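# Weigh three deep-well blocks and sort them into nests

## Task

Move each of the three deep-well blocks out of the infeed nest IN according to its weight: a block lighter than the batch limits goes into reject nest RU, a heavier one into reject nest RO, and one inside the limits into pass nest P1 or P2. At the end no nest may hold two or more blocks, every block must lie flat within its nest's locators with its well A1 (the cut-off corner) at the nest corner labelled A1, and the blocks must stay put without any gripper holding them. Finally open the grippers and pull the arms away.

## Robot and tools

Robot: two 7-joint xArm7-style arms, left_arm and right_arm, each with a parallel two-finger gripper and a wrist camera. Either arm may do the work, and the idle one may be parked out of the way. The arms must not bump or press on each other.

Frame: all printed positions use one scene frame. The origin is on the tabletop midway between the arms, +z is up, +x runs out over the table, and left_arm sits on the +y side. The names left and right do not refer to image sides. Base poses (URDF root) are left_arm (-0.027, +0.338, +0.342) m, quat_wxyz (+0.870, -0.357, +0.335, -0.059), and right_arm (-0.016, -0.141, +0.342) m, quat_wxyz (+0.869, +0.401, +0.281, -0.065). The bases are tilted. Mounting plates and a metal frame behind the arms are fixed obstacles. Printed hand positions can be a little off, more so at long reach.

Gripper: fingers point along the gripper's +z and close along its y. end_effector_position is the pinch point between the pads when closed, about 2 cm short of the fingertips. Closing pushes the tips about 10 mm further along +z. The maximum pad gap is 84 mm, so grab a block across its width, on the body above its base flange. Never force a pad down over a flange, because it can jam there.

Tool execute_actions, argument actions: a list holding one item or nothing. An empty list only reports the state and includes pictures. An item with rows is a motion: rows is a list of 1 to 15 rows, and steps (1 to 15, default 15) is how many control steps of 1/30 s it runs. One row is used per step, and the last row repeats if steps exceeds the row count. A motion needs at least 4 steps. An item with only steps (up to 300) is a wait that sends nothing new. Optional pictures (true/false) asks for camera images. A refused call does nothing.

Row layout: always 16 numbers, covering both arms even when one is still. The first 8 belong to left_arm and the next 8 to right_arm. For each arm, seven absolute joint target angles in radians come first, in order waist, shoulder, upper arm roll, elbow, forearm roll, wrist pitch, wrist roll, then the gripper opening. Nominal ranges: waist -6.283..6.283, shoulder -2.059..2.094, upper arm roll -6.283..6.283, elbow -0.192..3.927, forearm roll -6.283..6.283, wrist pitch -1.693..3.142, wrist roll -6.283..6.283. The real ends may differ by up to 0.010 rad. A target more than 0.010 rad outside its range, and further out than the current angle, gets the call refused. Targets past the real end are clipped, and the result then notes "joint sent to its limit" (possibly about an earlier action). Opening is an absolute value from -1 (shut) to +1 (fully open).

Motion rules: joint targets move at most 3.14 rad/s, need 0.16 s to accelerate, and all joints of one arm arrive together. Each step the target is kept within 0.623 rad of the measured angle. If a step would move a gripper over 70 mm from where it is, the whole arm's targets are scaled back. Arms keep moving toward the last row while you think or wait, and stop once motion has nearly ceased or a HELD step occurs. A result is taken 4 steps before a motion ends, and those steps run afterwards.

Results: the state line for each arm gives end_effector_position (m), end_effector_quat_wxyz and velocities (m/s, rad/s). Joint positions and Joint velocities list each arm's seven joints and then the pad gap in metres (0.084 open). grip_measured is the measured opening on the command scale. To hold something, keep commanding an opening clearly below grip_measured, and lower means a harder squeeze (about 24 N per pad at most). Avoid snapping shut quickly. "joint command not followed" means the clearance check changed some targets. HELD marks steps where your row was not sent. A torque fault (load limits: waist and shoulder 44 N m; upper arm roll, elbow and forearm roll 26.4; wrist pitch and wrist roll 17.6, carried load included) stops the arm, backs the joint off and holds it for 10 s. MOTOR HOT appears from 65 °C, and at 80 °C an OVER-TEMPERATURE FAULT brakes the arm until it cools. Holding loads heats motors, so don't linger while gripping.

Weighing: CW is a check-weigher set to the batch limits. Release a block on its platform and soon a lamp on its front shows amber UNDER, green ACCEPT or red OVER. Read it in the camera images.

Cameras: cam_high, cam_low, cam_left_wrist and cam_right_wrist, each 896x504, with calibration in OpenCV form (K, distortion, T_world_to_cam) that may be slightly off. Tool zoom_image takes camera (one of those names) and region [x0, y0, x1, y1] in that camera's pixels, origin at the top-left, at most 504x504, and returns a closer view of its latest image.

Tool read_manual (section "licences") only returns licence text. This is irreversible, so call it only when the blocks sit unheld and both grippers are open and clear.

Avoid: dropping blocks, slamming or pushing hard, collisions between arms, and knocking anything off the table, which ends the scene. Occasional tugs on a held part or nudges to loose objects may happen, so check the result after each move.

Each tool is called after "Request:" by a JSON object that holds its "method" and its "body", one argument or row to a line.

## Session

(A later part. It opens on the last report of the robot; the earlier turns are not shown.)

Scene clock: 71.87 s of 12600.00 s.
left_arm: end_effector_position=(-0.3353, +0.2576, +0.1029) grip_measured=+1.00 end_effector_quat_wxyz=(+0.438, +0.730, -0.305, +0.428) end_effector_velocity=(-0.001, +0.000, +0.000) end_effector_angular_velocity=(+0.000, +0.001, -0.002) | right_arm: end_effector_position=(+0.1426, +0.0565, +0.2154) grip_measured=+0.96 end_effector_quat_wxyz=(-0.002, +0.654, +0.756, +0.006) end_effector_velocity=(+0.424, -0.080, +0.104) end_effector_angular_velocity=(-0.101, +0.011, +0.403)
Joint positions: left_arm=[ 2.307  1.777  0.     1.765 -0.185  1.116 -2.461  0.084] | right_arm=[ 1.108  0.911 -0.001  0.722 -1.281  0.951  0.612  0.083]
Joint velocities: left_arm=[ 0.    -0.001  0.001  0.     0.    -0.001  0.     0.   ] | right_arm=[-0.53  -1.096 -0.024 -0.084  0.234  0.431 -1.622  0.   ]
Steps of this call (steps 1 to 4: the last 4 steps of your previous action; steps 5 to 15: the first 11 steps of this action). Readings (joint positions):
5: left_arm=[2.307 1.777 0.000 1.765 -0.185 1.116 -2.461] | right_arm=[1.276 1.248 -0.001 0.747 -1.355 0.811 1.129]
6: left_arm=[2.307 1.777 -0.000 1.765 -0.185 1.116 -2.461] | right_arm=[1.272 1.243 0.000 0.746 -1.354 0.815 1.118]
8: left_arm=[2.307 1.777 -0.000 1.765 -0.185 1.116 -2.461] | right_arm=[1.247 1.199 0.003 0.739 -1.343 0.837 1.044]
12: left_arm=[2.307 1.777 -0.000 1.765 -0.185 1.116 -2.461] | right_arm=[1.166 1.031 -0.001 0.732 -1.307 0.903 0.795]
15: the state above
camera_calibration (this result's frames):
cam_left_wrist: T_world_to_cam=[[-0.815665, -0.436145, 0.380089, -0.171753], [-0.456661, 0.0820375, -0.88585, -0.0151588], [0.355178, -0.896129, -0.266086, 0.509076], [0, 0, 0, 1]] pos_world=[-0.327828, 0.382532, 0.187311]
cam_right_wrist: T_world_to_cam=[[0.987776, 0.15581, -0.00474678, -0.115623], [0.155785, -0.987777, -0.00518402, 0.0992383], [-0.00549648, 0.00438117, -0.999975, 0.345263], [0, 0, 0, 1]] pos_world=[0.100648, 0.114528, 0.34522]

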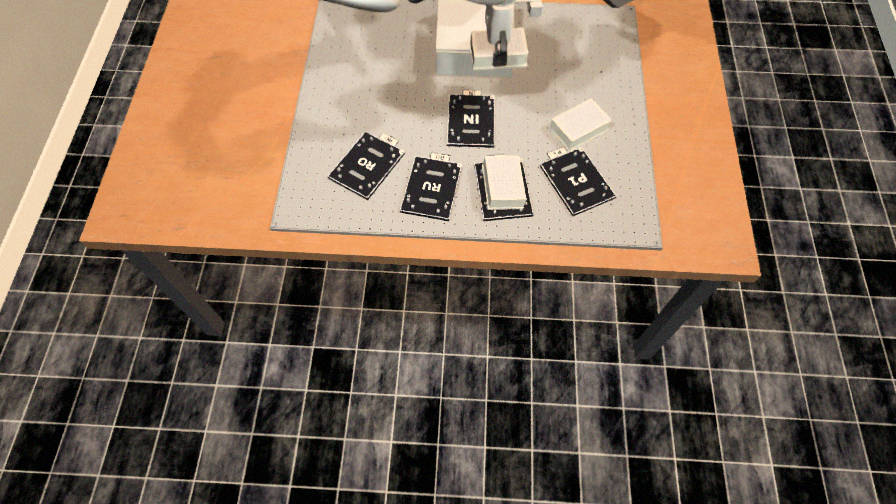

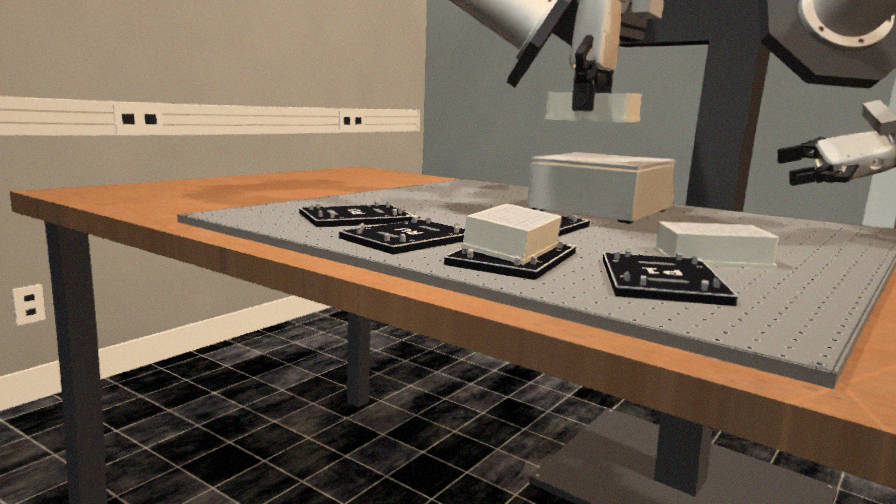

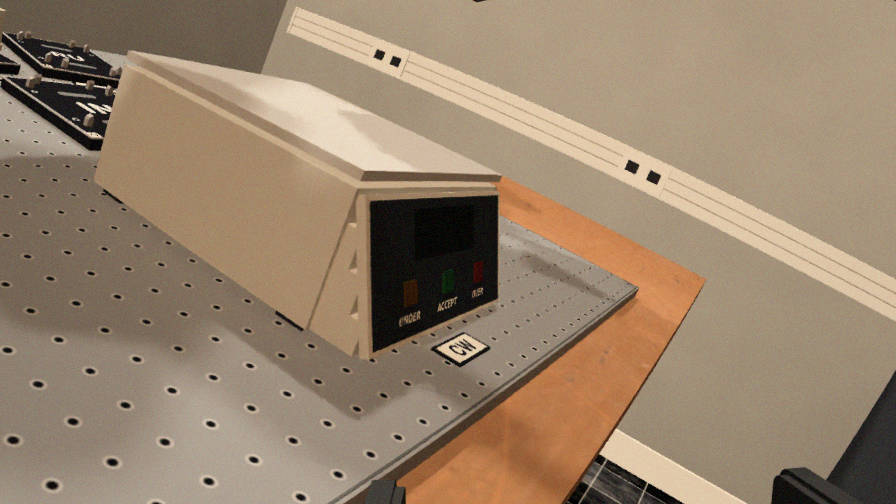

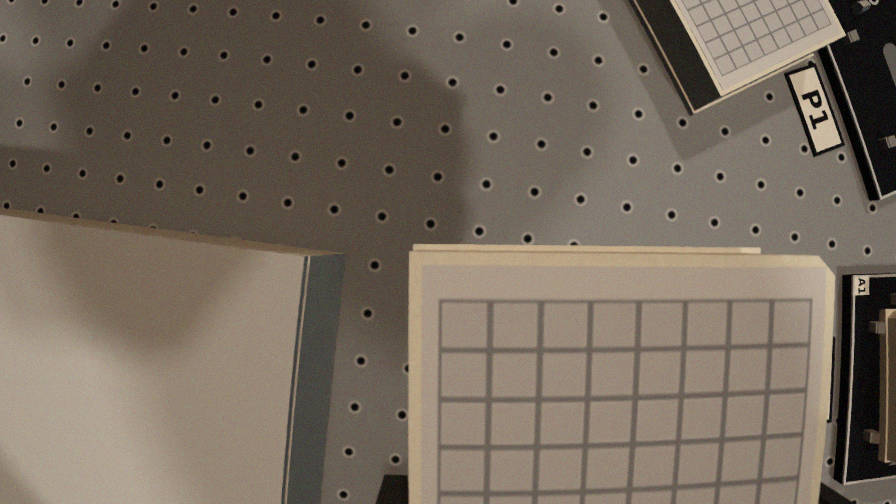

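Request:
{"method": "execute_actions", "body": {
  "actions": [
    {"rows":[[2.307,1.777,0,1.765,-0.185,1.116,-2.461,1,0.9,0.75,0,0.73,-1.35,0.97,-0.9,0]],"steps":15}
  ]
}}

Request:
{"method": "execute_actions", "body": {
  "actions": [
    {"rows":[[2.307,1.777,0,1.765,-0.185,1.116,-2.461,1,0.349,0.502,0,0.856,-1.675,0.945,-1.293,0]],"steps":15}
  ]
}}

Request:
{"method": "execute_actions", "body": {
  "actions": [
    {"steps":20}
  ],
  "pictures": true
}}

Scene clock: 72.77 s of 12600.00 s.
left_arm: end_effector_position=(-0.3353, +0.2576, +0.1029) grip_measured=+1.00 end_effector_quat_wxyz=(+0.438, +0.730, -0.305, +0.428) end_effector_velocity=(+0.001, -0.001, +0.001) end_effector_angular_velocity=(-0.002, -0.000, +0.003) | right_arm: end_effector_position=(+0.2143, +0.0427, +0.2058) grip_measured=+0.96 end_effector_quat_wxyz=(-0.021, +0.370, +0.929, +0.006) end_effector_velocity=(+0.063, -0.019, -0.027) end_effector_angular_velocity=(+0.149, -0.023, +2.948)
Joint positions: left_arm=[ 2.307  1.777  0.     1.765 -0.185  1.116 -2.461  0.084] | right_arm=[ 0.925  0.762 -0.004  0.729 -1.337  0.972 -0.249  0.083]
Joint velocities: left_arm=[ 0.     0.001  0.001  0.    -0.     0.002  0.    -0.   ] | right_arm=[-0.249 -0.127  0.019  0.004 -0.124 -0.018 -3.115  0.   ]
Steps of this call (steps 1 to 4: the last 4 steps of your previous action; steps 5 to 16: the robot went on to your last target; steps 17 to 27: the first 11 steps of this action). Readings (joint positions):
17: left_arm=[2.307 1.777 0.000 1.765 -0.185 1.116 -2.461] | right_arm=[1.074 0.843 0.000 0.714 -1.265 0.980 0.499]
18: left_arm=[2.307 1.777 0.000 1.765 -0.185 1.116 -2.461] | right_arm=[1.072 0.841 0.001 0.714 -1.266 0.980 0.488]
20: left_arm=[2.307 1.777 -0.000 1.765 -0.185 1.116 -2.461] | right_arm=[1.053 0.831 0.003 0.715 -1.276 0.978 0.414]
24: left_arm=[2.307 1.777 -0.000 1.765 -0.185 1.116 -2.461] | right_arm=[0.966 0.785 -0.001 0.725 -1.318 0.974 0.062]
27: the state above

Scene clock: 73.27 s of 12600.00 s.
left_arm: end_effector_position=(-0.3353, +0.2576, +0.1029) grip_measured=+1.00 end_effector_quat_wxyz=(+0.438, +0.730, -0.305, +0.428) end_effector_velocity=(-0.000, -0.000, +0.001) end_effector_angular_velocity=(-0.001, +0.000, +0.000) | right_arm: end_effector_position=(+0.3465, -0.0170, +0.1380) grip_measured=+0.96 end_effector_quat_wxyz=(-0.015, +0.090, +0.996, +0.023) end_effector_velocity=(+0.378, -0.346, -0.272) end_effector_angular_velocity=(-0.183, -0.133, +0.059)
Joint positions: left_arm=[ 2.307  1.777  0.     1.765 -0.185  1.116 -2.461  0.084] | right_arm=[ 0.546  0.591 -0.     0.813 -1.559  0.954 -1.122  0.083]
Joint velocities: left_arm=[-0.     0.     0.001 -0.    -0.     0.001  0.    -0.   ] | right_arm=[-1.144 -0.518 -0.021  0.263 -0.668 -0.046 -0.968 -0.   ]
Steps of this call (steps 1 to 4: the last 4 steps of your previous action; steps 5 to 15: the first 11 steps of this action). Readings (joint positions):
5: left_arm=[2.307 1.777 -0.000 1.765 -0.185 1.116 -2.461] | right_arm=[0.904 0.752 0.001 0.729 -1.348 0.970 -0.743]
6: left_arm=[2.307 1.777 -0.000 1.765 -0.185 1.116 -2.461] | right_arm=[0.897 0.749 0.002 0.730 -1.353 0.969 -0.809]
8: left_arm=[2.307 1.777 -0.000 1.765 -0.185 1.116 -2.461] | right_arm=[0.839 0.725 0.010 0.739 -1.390 0.965 -0.885]
12: left_arm=[2.307 1.777 -0.000 1.765 -0.185 1.116 -2.461] | right_arm=[0.663 0.643 0.000 0.787 -1.490 0.959 -1.023]
15: the state above

Scene clock: 73.93 s of 12600.00 s.
left_arm: end_effector_position=(-0.3353, +0.2576, +0.1029) grip_measured=+1.00 end_effector_quat_wxyz=(+0.438, +0.730, -0.305, +0.428) end_effector_velocity=(-0.000, +0.001, -0.000) end_effector_angular_velocity=(+0.001, -0.000, -0.001) | right_arm: end_effector_position=(+0.4035, -0.0883, +0.0903) grip_measured=+0.96 end_effector_quat_wxyz=(-0.000, +0.078, +0.997, +0.000) end_effector_velocity=(+0.002, -0.001, -0.000) end_effector_angular_velocity=(+0.000, -0.001, -0.003)
Joint positions: left_arm=[ 2.307  1.777  0.     1.765 -0.185  1.116 -2.461  0.084] | right_arm=[ 0.35   0.502  0.     0.856 -1.675  0.945 -1.293  0.083]
Joint velocities: left_arm=[ 0.    -0.    -0.001  0.001 -0.     0.001  0.    -0.   ] | right_arm=[-0.003 -0.002  0.     0.002 -0.001 -0.001 -0.     0.   ]
Kept back: nothing.
Steps of this call (steps 1 to 4: the last 4 steps of your previous action; steps 5 to 20: the robot went on to your last target). Readings (joint positions):
1: left_arm=[2.307 1.777 -0.000 1.765 -0.185 1.116 -2.461] | right_arm=[0.508 0.573 -0.001 0.821 -1.581 0.952 -1.154]
2: left_arm=[2.307 1.777 0.000 1.765 -0.185 1.116 -2.461] | right_arm=[0.471 0.557 -0.001 0.830 -1.603 0.951 -1.186]
4: left_arm=[2.307 1.777 0.000 1.765 -0.185 1.116 -2.461] | right_arm=[0.401 0.525 -0.002 0.845 -1.644 0.948 -1.247]
8: left_arm=[2.307 1.777 -0.000 1.765 -0.185 1.116 -2.461] | right_arm=[0.347 0.501 -0.006 0.857 -1.673 0.947 -1.290]
20: the state above
camera_calibration (this result's frames):
cam_left_wrist: T_world_to_cam=[[-0.815665, -0.436145, 0.380089, -0.171753], [-0.456661, 0.0820372, -0.88585, -0.0151586], [0.355178, -0.896129, -0.266085, 0.509076], [0, 0, 0, 1]] pos_world=[-0.327828, 0.382532, 0.187311]
cam_right_wrist: T_world_to_cam=[[0.144318, 0.989459, -0.0119443, 0.0632127], [0.989526, -0.144266, 0.00512636, -0.348025], [0.00334916, -0.0125591, -0.999916, 0.217157], [0, 0, 0, 1]] pos_world=[0.33453, -0.110027, 0.219677]

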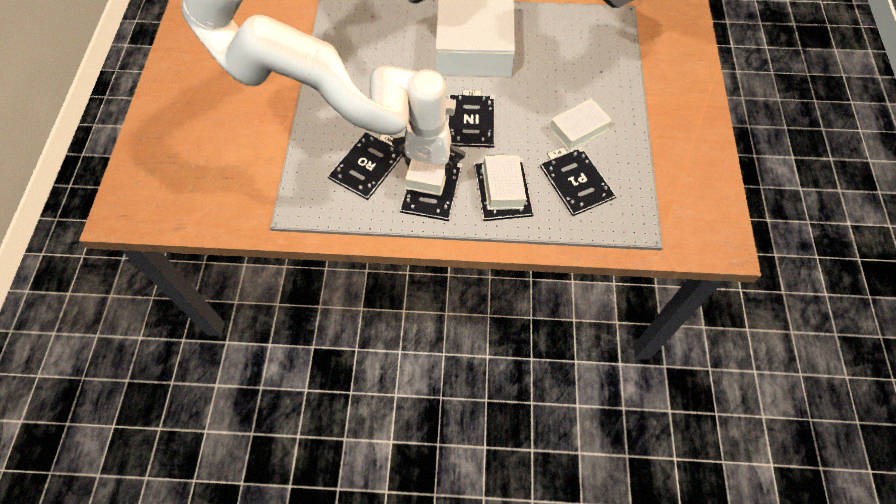

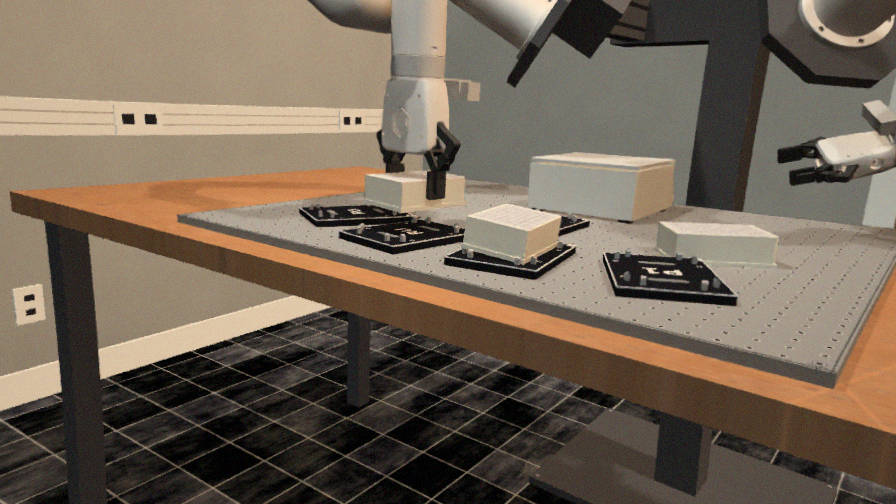

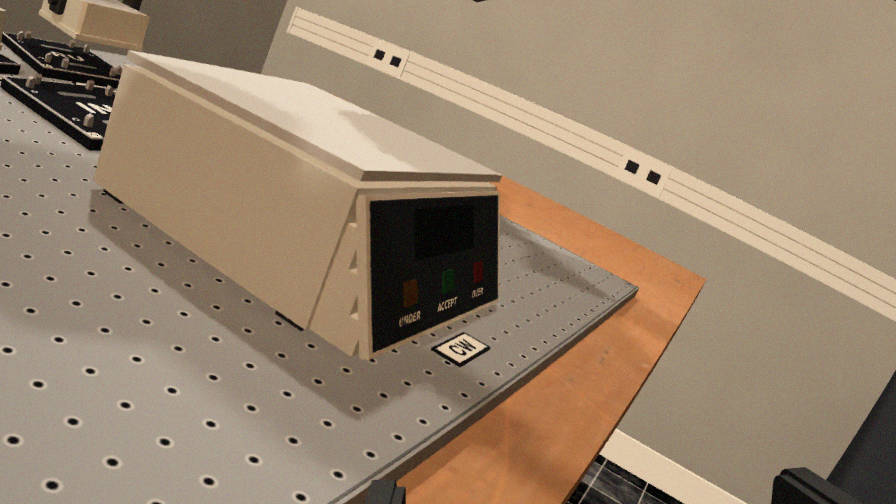

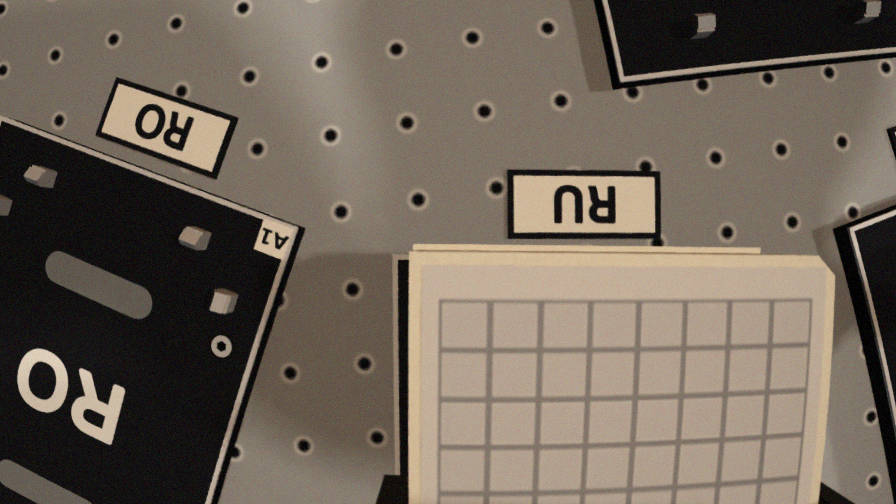

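Request:
{"method": "execute_actions", "body": {
  "actions": [
    {"rows":[[2.307,1.777,0,1.765,-0.185,1.116,-2.461,1,0.325,0.559,0,0.946,-1.673,0.933,-1.332,0]],"steps":15}
  ],
  "pictures": true
}}

Scene clock: 74.77 s of 12600.00 s.
left_arm: end_effector_position=(-0.3353, +0.2576, +0.1029) grip_measured=+1.00 end_effector_quat_wxyz=(+0.438, +0.730, -0.305, +0.428) end_effector_velocity=(+0.000, +0.000, -0.001) end_effector_angular_velocity=(+0.001, -0.001, +0.000) | right_arm: end_effector_position=(+0.4240, -0.0830, +0.0738) grip_measured=+0.96 end_effector_quat_wxyz=(-0.001, +0.079, +0.997, -0.000) end_effector_velocity=(+0.001, +0.010, +0.009) end_effector_angular_velocity=(+0.020, -0.010, +0.013)
Joint positions: left_arm=[ 2.307  1.777  0.     1.765 -0.185  1.116 -2.461  0.084] | right_arm=[ 0.325  0.559  0.     0.945 -1.673  0.933 -1.332  0.083]
Joint velocities: left_arm=[ 0.     0.    -0.001  0.001  0.     0.001 -0.     0.   ] | right_arm=[ 0.009 -0.001  0.015 -0.005  0.001 -0.003 -0.001  0.   ]
Steps of this call (steps 1 to 14: the robot went on to your last target; steps 15 to 25: the first 11 steps of this action). Readings (joint positions):
15: left_arm=[2.307 1.777 -0.000 1.765 -0.185 1.116 -2.461] | right_arm=[0.349 0.502 0.000 0.857 -1.675 0.945 -1.294]
16: left_arm=[2.307 1.777 -0.000 1.765 -0.185 1.116 -2.461] | right_arm=[0.347 0.508 0.001 0.865 -1.675 0.943 -1.298]
18: left_arm=[2.307 1.777 0.000 1.765 -0.185 1.116 -2.461] | right_arm=[0.334 0.541 0.002 0.916 -1.674 0.936 -1.320]
22: left_arm=[2.307 1.777 0.000 1.765 -0.185 1.116 -2.461] | right_arm=[0.324 0.559 -0.002 0.947 -1.673 0.934 -1.331]
25: the state above
camera_calibration (this result's frames):
cam_left_wrist: T_world_to_cam=[[-0.815665, -0.436145, 0.380089, -0.171753], [-0.456661, 0.0820374, -0.88585, -0.0151588], [0.355178, -0.896129, -0.266086, 0.509076], [0, 0, 0, 1]] pos_world=[-0.327828, 0.382532, 0.187311]
cam_right_wrist: T_world_to_cam=[[0.145495, 0.989283, -0.012301, 0.0543725], [0.989357, -0.145455, 0.00403402, -0.367368], [0.00220154, -0.012757, -0.999916, 0.201124], [0, 0, 0, 1]] pos_world=[0.355105, -0.10466, 0.203258]

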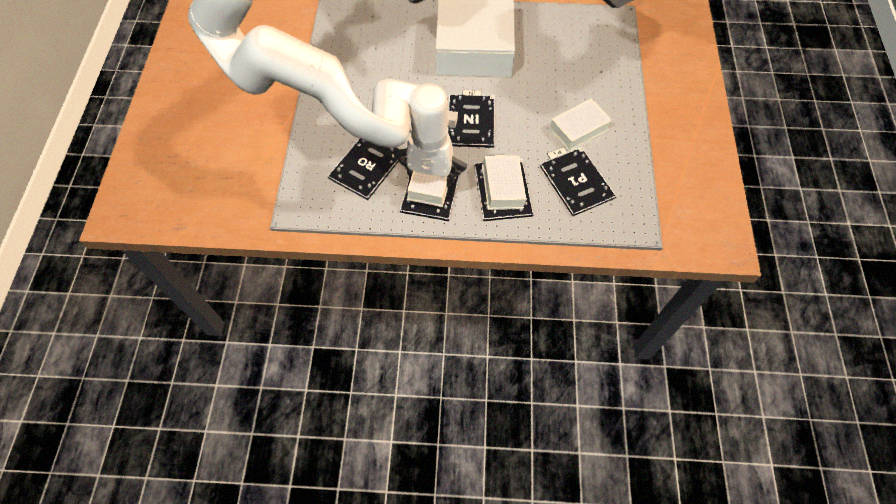

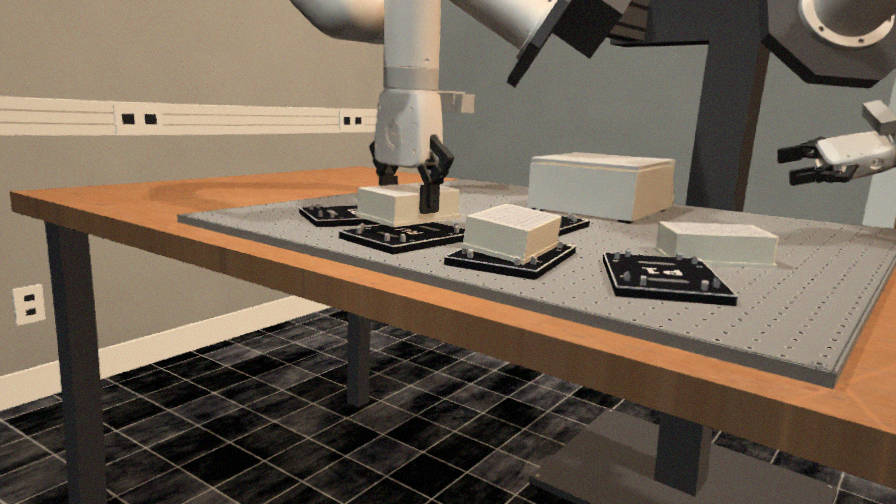

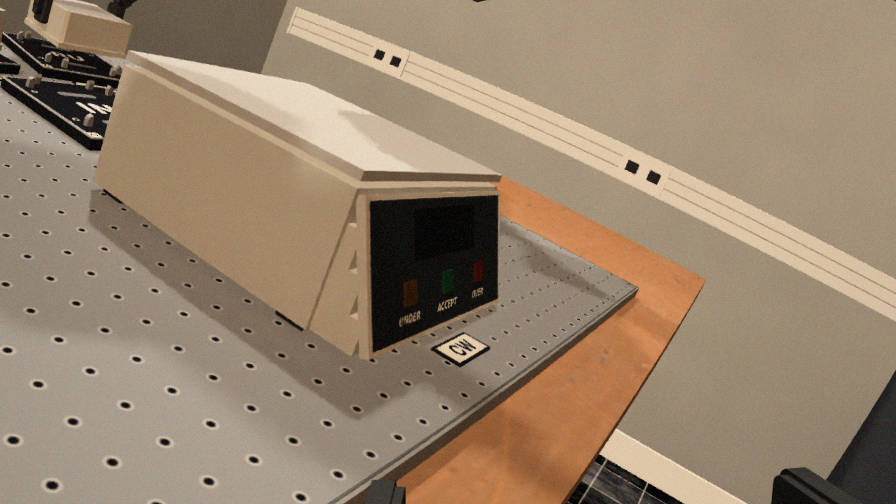

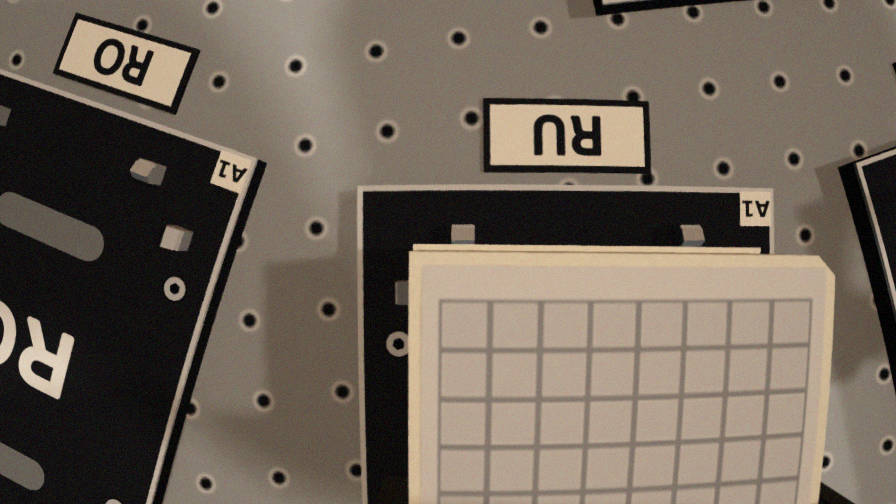

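Request:
{"method": "execute_actions", "body": {
  "actions": [
    {"rows":[[2.307,1.777,0,1.765,-0.185,1.116,-2.461,1,0.318,0.567,0,0.953,-1.682,0.93,-1.329,0],[2.307,1.777,0,1.765,-0.185,1.116,-2.461,1,0.31,0.576,0,0.959,-1.691,0.928,-1.326,0],[2.307,1.777,0,1.765,-0.185,1.116,-2.461,1,0.303,0.585,0,0.966,-1.7,0.925,-1.324,0],[2.307,1.777,0,1.765,-0.185,1.116,-2.461,1,0.295,0.593,0,0.972,-1.708,0.923,-1.321,0],[2.307,1.777,0,1.765,-0.185,1.116,-2.461,1,0.288,0.602,0,0.979,-1.717,0.92,-1.318,0]],"steps":15}
  ]
}}

Request:
{"method": "execute_actions", "body": {
  "actions": [
    {"rows":[[2.307,1.777,0,1.765,-0.185,1.116,-2.461,1,0.288,0.602,0,0.979,-1.717,0.92,-1.318,1]],"steps":12}
  ],
  "pictures": true
}}

Request:
{"method": "execute_actions", "body": {
  "actions": [
    {"rows":[[2.307,1.777,0,1.765,-0.185,1.116,-2.461,1,0.295,0.593,0,0.972,-1.708,0.923,-1.321,1],[2.307,1.777,0,1.765,-0.185,1.116,-2.461,1,0.295,0.593,0,0.972,-1.708,0.923,-1.321,1],[2.307,1.777,0,1.765,-0.185,1.116,-2.461,1,0.303,0.585,0,0.966,-1.7,0.925,-1.324,1],[2.307,1.777,0,1.765,-0.185,1.116,-2.461,1,0.303,0.585,0,0.966,-1.7,0.925,-1.324,1],[2.307,1.777,0,1.765,-0.185,1.116,-2.461,1,0.31,0.576,0,0.959,-1.691,0.928,-1.326,1],[2.307,1.777,0,1.765,-0.185,1.116,-2.461,1,0.31,0.576,0,0.959,-1.691,0.928,-1.326,1],[2.307,1.777,0,1.765,-0.185,1.116,-2.461,1,0.318,0.567,0,0.953,-1.682,0.93,-1.329,1],[2.307,1.777,0,1.765,-0.185,1.116,-2.461,1,0.318,0.567,0,0.953,-1.682,0.93,-1.329,1],[2.307,1.777,0,1.765,-0.185,1.116,-2.461,1,0.326,0.559,0,0.947,-1.673,0.933,-1.332,1],[2.307,1.777,0,1.765,-0.185,1.116,-2.461,1,0.326,0.559,0,0.947,-1.673,0.933,-1.332,1],[2.307,1.777,0,1.765,-0.185,1.116,-2.461,1,0.345,0.538,0,0.931,-1.651,0.94,-1.339,1]],"steps":15}
  ]
}}

Request:
{"method": "execute_actions", "body": {
  "actions": [
    {"rows":[[2.307,1.777,0,1.765,-0.185,1.116,-2.461,1,0.42,0.455,0,0.87,-1.56,0.966,-1.37,1]],"steps":12}
  ]
}}

Request:
{"method": "execute_actions", "body": {
  "actions": [
    {"rows":[[2.307,1.777,0,1.765,-0.185,1.116,-2.461,1,0.653,0.955,0,1.32,-1.386,1.052,-1.634,1]],"steps":15}
  ]
}}

Request:
{"method": "execute_actions", "body": {
  "actions": [
    {"rows":[[2.307,1.777,0,1.765,-0.185,1.116,-2.461,1,0.581,1.022,0,1.347,-1.476,1.022,-1.563,1]],"steps":15}
  ],
  "pictures": true
}}

Scene clock: 75.67 s of 12600.00 s.
left_arm: end_effector_position=(-0.3353, +0.2576, +0.1029) grip_measured=+1.00 end_effector_quat_wxyz=(+0.438, +0.730, -0.305, +0.428) end_effector_velocity=(+0.000, -0.000, -0.000) end_effector_angular_velocity=(+0.000, -0.000, +0.000) | right_arm: end_effector_position=(+0.4241, -0.0823, +0.0545) grip_measured=+0.96 end_effector_quat_wxyz=(+0.000, +0.078, +0.997, +0.000) end_effector_velocity=(-0.000, -0.001, +0.000) end_effector_angular_velocity=(-0.001, +0.000, -0.003)
Joint positions: left_arm=[ 2.307  1.777 -0.     1.765 -0.185  1.116 -2.461  0.084] | right_arm=[ 0.288  0.601  0.     0.979 -1.717  0.92  -1.319  0.083]
Joint velocities: left_arm=[-0.     0.001 -0.001  0.001 -0.    -0.    -0.     0.   ] | right_arm=[ 0.001 -0.002 -0.002 -0.002  0.    -0.     0.004 -0.   ]
Steps of this call (steps 1 to 4: the last 4 steps of your previous action; steps 5 to 15: the robot went on to your last target; step 16: nothing new was sent; steps 17 to 27: the first 11 steps of this action). Readings (joint positions):
17: left_arm=[2.307 1.777 0.000 1.765 -0.185 1.116 -2.461] | right_arm=[0.325 0.559 0.000 0.946 -1.674 0.933 -1.332]
18: left_arm=[2.307 1.777 -0.000 1.765 -0.185 1.116 -2.461] | right_arm=[0.322 0.562 0.001 0.949 -1.677 0.931 -1.330]
20: left_arm=[2.307 1.777 0.000 1.765 -0.185 1.116 -2.461] | right_arm=[0.311 0.575 0.002 0.960 -1.691 0.927 -1.326]
24: left_arm=[2.307 1.777 0.000 1.765 -0.185 1.116 -2.461] | right_arm=[0.290 0.601 0.000 0.979 -1.716 0.921 -1.319]
27: the state above

Scene clock: 76.07 s of 12600.00 s.
left_arm: end_effector_position=(-0.3353, +0.2576, +0.1029) grip_measured=+1.00 end_effector_quat_wxyz=(+0.438, +0.730, -0.305, +0.428) end_effector_velocity=(+0.000, +0.000, -0.000) end_effector_angular_velocity=(+0.000, -0.001, +0.000) | right_arm: end_effector_position=(+0.4221, -0.0826, +0.0536) grip_measured=+1.00 end_effector_quat_wxyz=(-0.001, +0.079, +0.997, -0.000) end_effector_velocity=(+0.007, +0.001, +0.002) end_effector_angular_velocity=(+0.002, -0.013, -0.003)
Joint positions: left_arm=[ 2.307  1.777  0.     1.765 -0.185  1.116 -2.461  0.084] | right_arm=[ 0.287  0.603 -0.001  0.978 -1.716  0.92  -1.317  0.084]
Joint velocities: left_arm=[-0.    -0.    -0.001  0.     0.     0.001 -0.    -0.   ] | right_arm=[ 0.001 -0.003  0.004  0.008 -0.004  0.001 -0.001  0.   ]
Steps of this call (steps 1 to 4: the last 4 steps of your previous action; steps 5 to 12: the first 8 steps of this action). Readings (joint positions):
5: left_arm=[2.307 1.777 -0.000 1.765 -0.185 1.116 -2.461] | right_arm=[0.288 0.601 0.000 0.979 -1.717 0.920 -1.318]
6: left_arm=[2.307 1.777 -0.000 1.765 -0.185 1.116 -2.461] | right_arm=[0.288 0.601 0.000 0.979 -1.717 0.920 -1.318]
8: left_arm=[2.307 1.777 0.000 1.765 -0.185 1.116 -2.461] | right_arm=[0.288 0.602 -0.000 0.979 -1.716 0.920 -1.318]
12: the state above
camera_calibration (this result's frames):
cam_left_wrist: T_world_to_cam=[[-0.815665, -0.436145, 0.380089, -0.171753], [-0.456661, 0.0820377, -0.88585, -0.0151589], [0.355178, -0.896129, -0.266086, 0.509076], [0, 0, 0, 1]] pos_world=[-0.327828, 0.382532, 0.187311]
cam_right_wrist: T_world_to_cam=[[0.145196, 0.989318, -0.0129549, 0.0541226], [0.989403, -0.145173, 0.00268147, -0.365298], [0.000772112, -0.013207, -0.999912, 0.181546], [0, 0, 0, 1]] pos_world=[0.353429, -0.104178, 0.183211]

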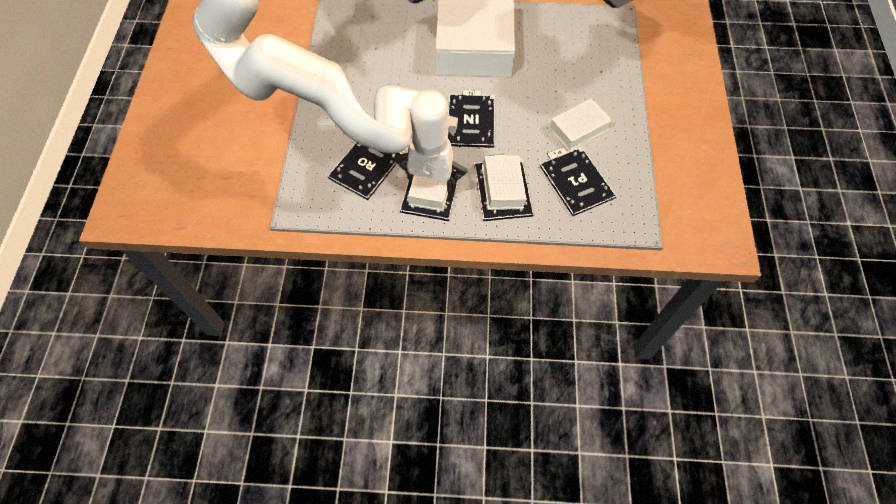

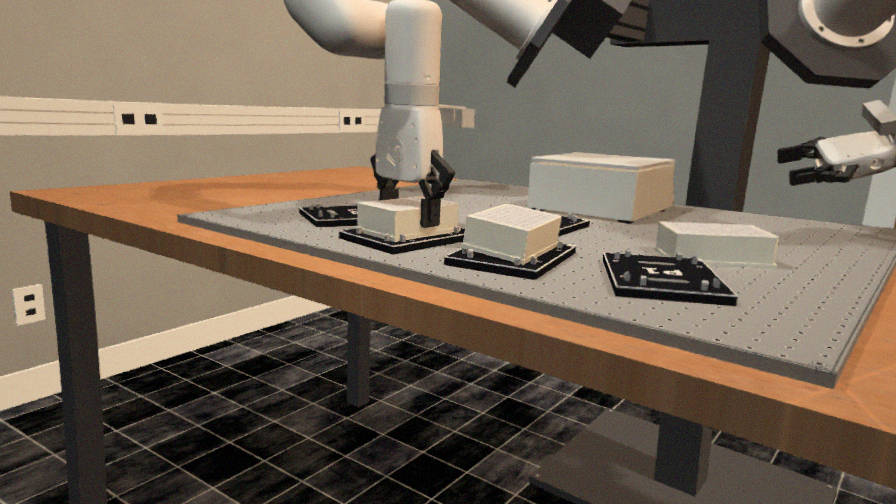

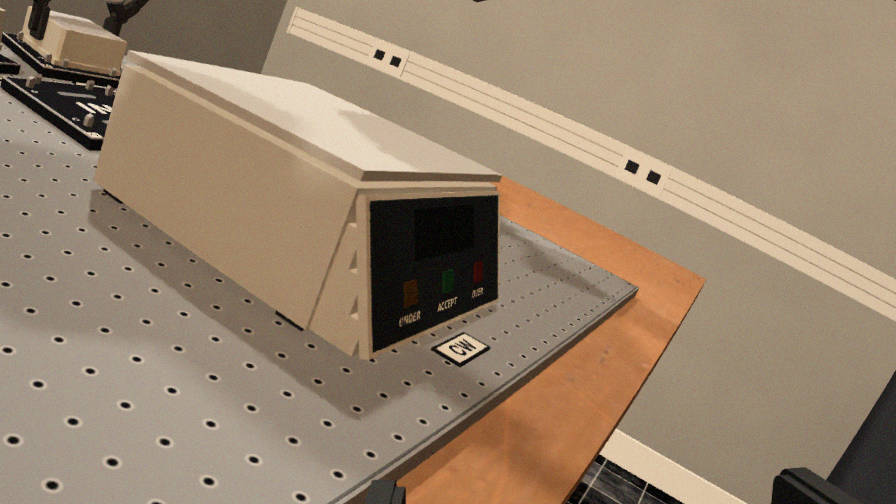

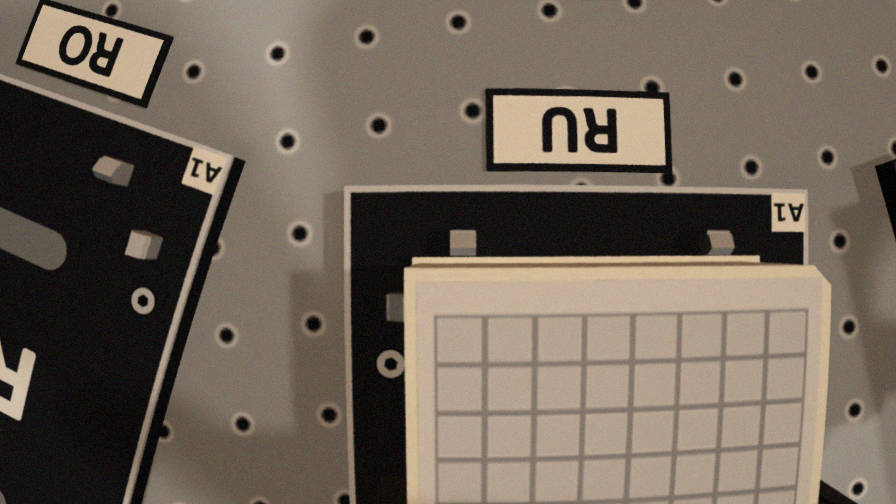

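Scene clock: 76.57 s of 12600.00 s.
left_arm: end_effector_position=(-0.3353, +0.2576, +0.1029) grip_measured=+1.00 end_effector_quat_wxyz=(+0.438, +0.730, -0.305, +0.428) end_effector_velocity=(+0.000, -0.000, +0.000) end_effector_angular_velocity=(-0.000, +0.000, +0.000) | right_arm: end_effector_position=(+0.4253, -0.0830, +0.0731) grip_measured=+1.00 end_effector_quat_wxyz=(+0.000, +0.079, +0.997, +0.000) end_effector_velocity=(-0.000, -0.005, +0.072) end_effector_angular_velocity=(-0.018, +0.014, +0.003)
Joint positions: left_arm=[ 2.307  1.777 -0.     1.765 -0.185  1.116 -2.461  0.084] | right_arm=[ 0.324  0.561  0.     0.949 -1.675  0.932 -1.331  0.084]
Joint velocities: left_arm=[ 0. -0.  0. -0.  0.  0.  0.  0.] | right_arm=[ 0.154 -0.154 -0.009 -0.118  0.187  0.063 -0.066 -0.   ]
Steps of this call (steps 1 to 4: the last 4 steps of your previous action; steps 5 to 15: the first 11 steps of this action). Readings (joint positions):
5: left_arm=[2.307 1.777 0.000 1.765 -0.185 1.116 -2.461] | right_arm=[0.288 0.602 -0.000 0.978 -1.716 0.920 -1.318]
6: left_arm=[2.307 1.777 -0.000 1.765 -0.185 1.116 -2.461] | right_arm=[0.290 0.599 -0.001 0.976 -1.713 0.921 -1.319]
8: left_arm=[2.307 1.777 0.000 1.765 -0.185 1.116 -2.461] | right_arm=[0.297 0.591 -0.001 0.970 -1.706 0.923 -1.322]
12: left_arm=[2.307 1.777 -0.000 1.765 -0.185 1.116 -2.461] | right_arm=[0.312 0.574 0.000 0.958 -1.689 0.928 -1.327]
15: the state above

Scene clock: 76.97 s of 12600.00 s.
left_arm: end_effector_position=(-0.3353, +0.2576, +0.1029) grip_measured=+1.00 end_effector_quat_wxyz=(+0.438, +0.730, -0.305, +0.428) end_effector_velocity=(+0.001, -0.000, -0.001) end_effector_angular_velocity=(+0.001, -0.001, +0.001) | right_arm: end_effector_position=(+0.4264, -0.0816, +0.1251) grip_measured=+1.00 end_effector_quat_wxyz=(+0.001, +0.079, +0.997, +0.005) end_effector_velocity=(-0.036, -0.034, -0.038) end_effector_angular_velocity=(-0.086, +0.092, +0.001)
Joint positions: left_arm=[ 2.307  1.777 -0.     1.765 -0.185  1.116 -2.461  0.084] | right_arm=[ 0.423  0.453  0.006  0.872 -1.561  0.965 -1.37   0.084]
Joint velocities: left_arm=[ 0.     0.001 -0.001  0.     0.     0.    -0.    -0.   ] | right_arm=[-0.02   0.015 -0.07  -0.032  0.021  0.02  -0.01  -0.   ]
Steps of this call (steps 1 to 4: the last 4 steps of your previous action; steps 5 to 12: the first 8 steps of this action). Readings (joint positions):
5: left_arm=[2.307 1.777 -0.000 1.765 -0.185 1.116 -2.461] | right_arm=[0.346 0.537 0.002 0.931 -1.651 0.940 -1.339]
6: left_arm=[2.307 1.777 0.000 1.765 -0.185 1.116 -2.461] | right_arm=[0.353 0.530 -0.001 0.925 -1.640 0.943 -1.343]
8: left_arm=[2.307 1.777 -0.000 1.765 -0.185 1.116 -2.461] | right_arm=[0.392 0.484 -0.006 0.888 -1.589 0.959 -1.360]
12: the state above

Scene clock: 77.47 s of 12600.00 s.
left_arm: end_effector_position=(-0.3353, +0.2576, +0.1029) grip_measured=+1.00 end_effector_quat_wxyz=(+0.438, +0.730, -0.305, +0.428) end_effector_velocity=(-0.000, -0.001, +0.000) end_effector_angular_velocity=(-0.000, +0.001, -0.001) | right_arm: end_effector_position=(+0.4286, +0.0631, +0.1283) grip_measured=+1.00 end_effector_quat_wxyz=(-0.000, -0.061, +0.998, +0.002) end_effector_velocity=(-0.112, +0.479, +0.044) end_effector_angular_velocity=(+0.005, -0.012, +0.906)
Joint positions: left_arm=[ 2.307  1.777  0.     1.765 -0.185  1.116 -2.461  0.084] | right_arm=[ 0.616  0.876  0.001  1.248 -1.414  1.038 -1.591  0.084]
Joint velocities: left_arm=[ 0.     0.     0.001 -0.     0.    -0.002 -0.     0.   ] | right_arm=[ 0.613  1.306  0.021  1.137  0.443  0.21  -0.662 -0.   ]
Steps of this call (steps 1 to 4: the last 4 steps of your previous action; steps 5 to 15: the first 11 steps of this action). Readings (joint positions):
5: left_arm=[2.307 1.777 -0.000 1.765 -0.185 1.116 -2.461] | right_arm=[0.419 0.457 -0.002 0.870 -1.560 0.967 -1.371]
6: left_arm=[2.307 1.777 0.000 1.765 -0.185 1.116 -2.461] | right_arm=[0.423 0.465 -0.003 0.879 -1.556 0.969 -1.376]
8: left_arm=[2.307 1.777 0.000 1.765 -0.185 1.116 -2.461] | right_arm=[0.453 0.532 -0.008 0.944 -1.532 0.982 -1.415]
12: left_arm=[2.307 1.777 -0.000 1.765 -0.185 1.116 -2.461] | right_arm=[0.550 0.735 0.000 1.123 -1.463 1.014 -1.517]
15: the state above

Scene clock: 77.97 s of 12600.00 s.
left_arm: end_effector_position=(-0.3353, +0.2576, +0.1029) grip_measured=+1.00 end_effector_quat_wxyz=(+0.438, +0.730, -0.305, +0.428) end_effector_velocity=(+0.001, -0.000, +0.000) end_effector_angular_velocity=(-0.001, -0.001, +0.001) | right_arm: end_effector_position=(+0.4111, +0.0913, +0.0889) grip_measured=+1.00 end_effector_quat_wxyz=(+0.000, -0.074, +0.997, +0.000) end_effector_velocity=(+0.004, +0.004, +0.005) end_effector_angular_velocity=(+0.006, -0.010, -0.001)
Joint positions: left_arm=[ 2.307  1.777  0.     1.765 -0.185  1.116 -2.461  0.084] | right_arm=[ 0.581  1.021  0.     1.346 -1.476  1.022 -1.563  0.084]
Joint velocities: left_arm=[-0.    -0.    -0.    -0.001  0.     0.001  0.     0.   ] | right_arm=[ 0.011 -0.     0.001  0.005  0.001  0.001  0.001 -0.   ]
Steps of this call (steps 1 to 4: the last 4 steps of your previous action; steps 5 to 15: the first 11 steps of this action). Readings (joint positions):
5: left_arm=[2.307 1.777 -0.000 1.765 -0.185 1.116 -2.461] | right_arm=[0.655 0.957 0.005 1.315 -1.388 1.050 -1.632]
6: left_arm=[2.307 1.777 -0.000 1.765 -0.185 1.116 -2.461] | right_arm=[0.646 0.961 0.003 1.321 -1.397 1.046 -1.623]
8: left_arm=[2.307 1.777 0.000 1.765 -0.185 1.116 -2.461] | right_arm=[0.607 0.993 0.003 1.343 -1.448 1.030 -1.585]
12: left_arm=[2.307 1.777 -0.000 1.765 -0.185 1.116 -2.461] | right_arm=[0.577 1.021 -0.004 1.345 -1.476 1.022 -1.564]
15: the state above
camera_calibration (this result's frames):
cam_left_wrist: T_world_to_cam=[[-0.815665, -0.436145, 0.380089, -0.171753], [-0.456661, 0.0820375, -0.88585, -0.0151589], [0.355178, -0.896129, -0.266086, 0.509076], [0, 0, 0, 1]] pos_world=[-0.327828, 0.382532, 0.187311]
cam_right_wrist: T_world_to_cam=[[-0.158066, 0.987354, -0.012105, 0.00901597], [0.987399, 0.158144, 0.00579888, -0.356427], [0.00763988, -0.0110358, -0.99991, 0.216099], [0, 0, 0, 1]] pos_world=[0.35171, 0.0498498, 0.218256]

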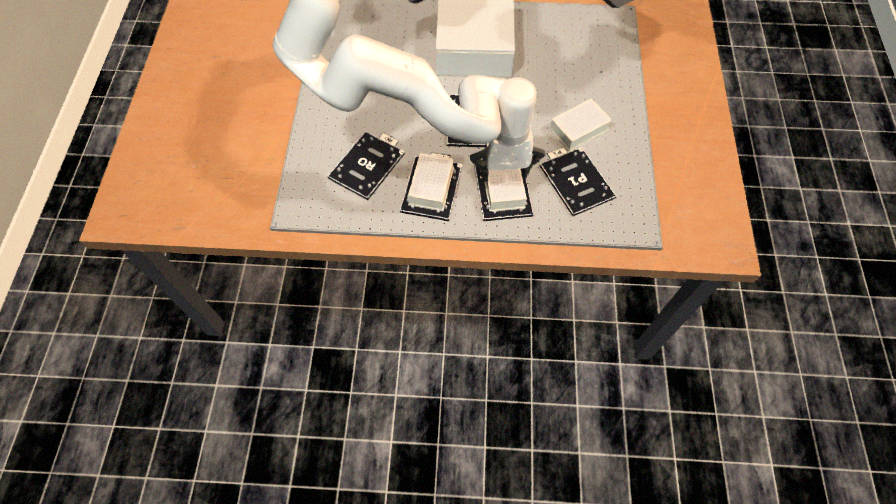

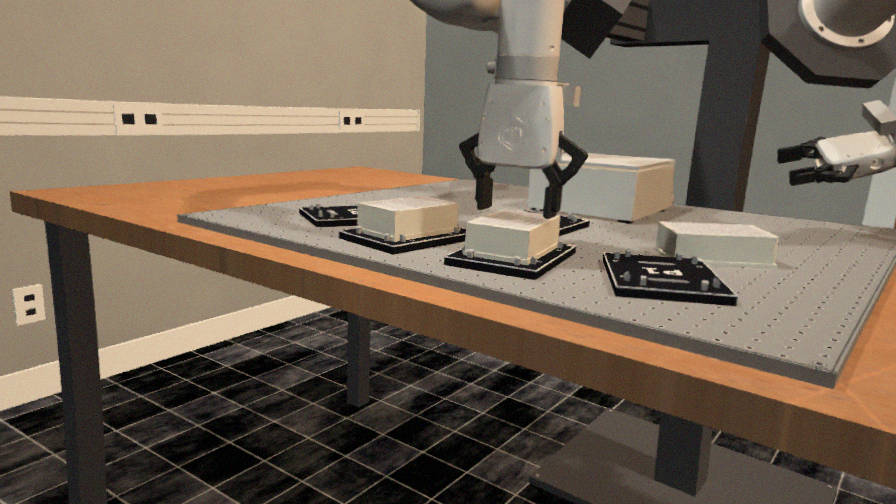

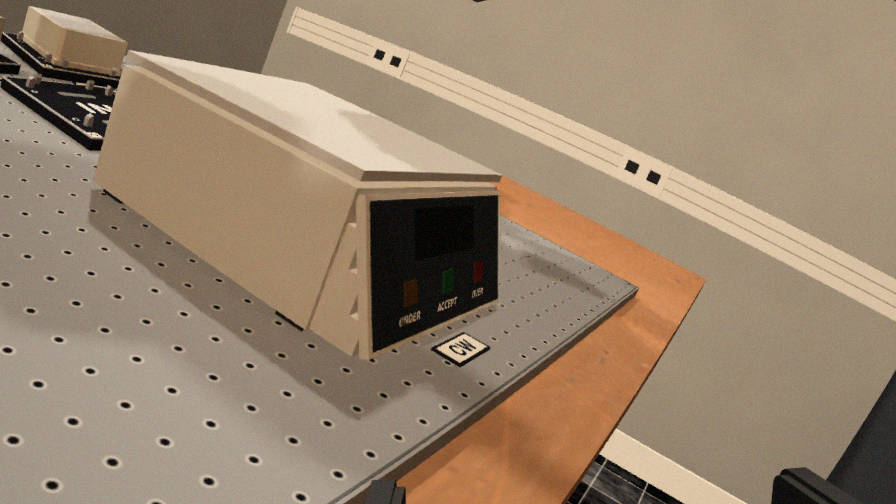

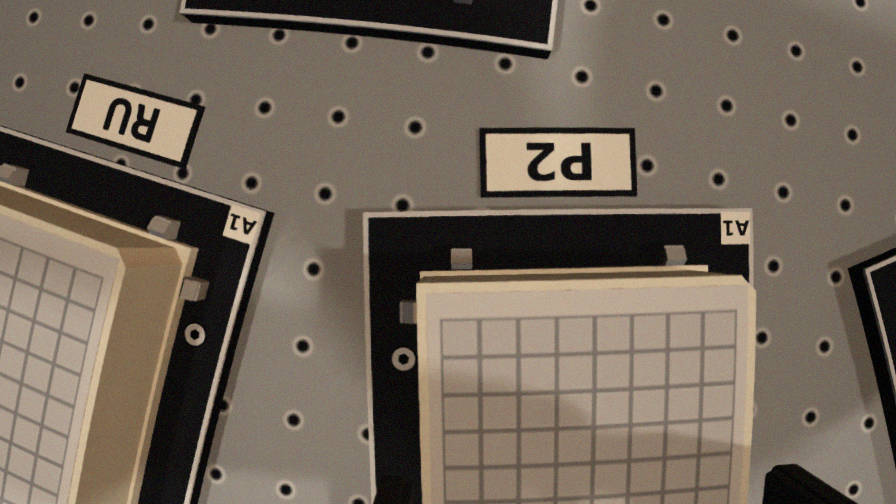

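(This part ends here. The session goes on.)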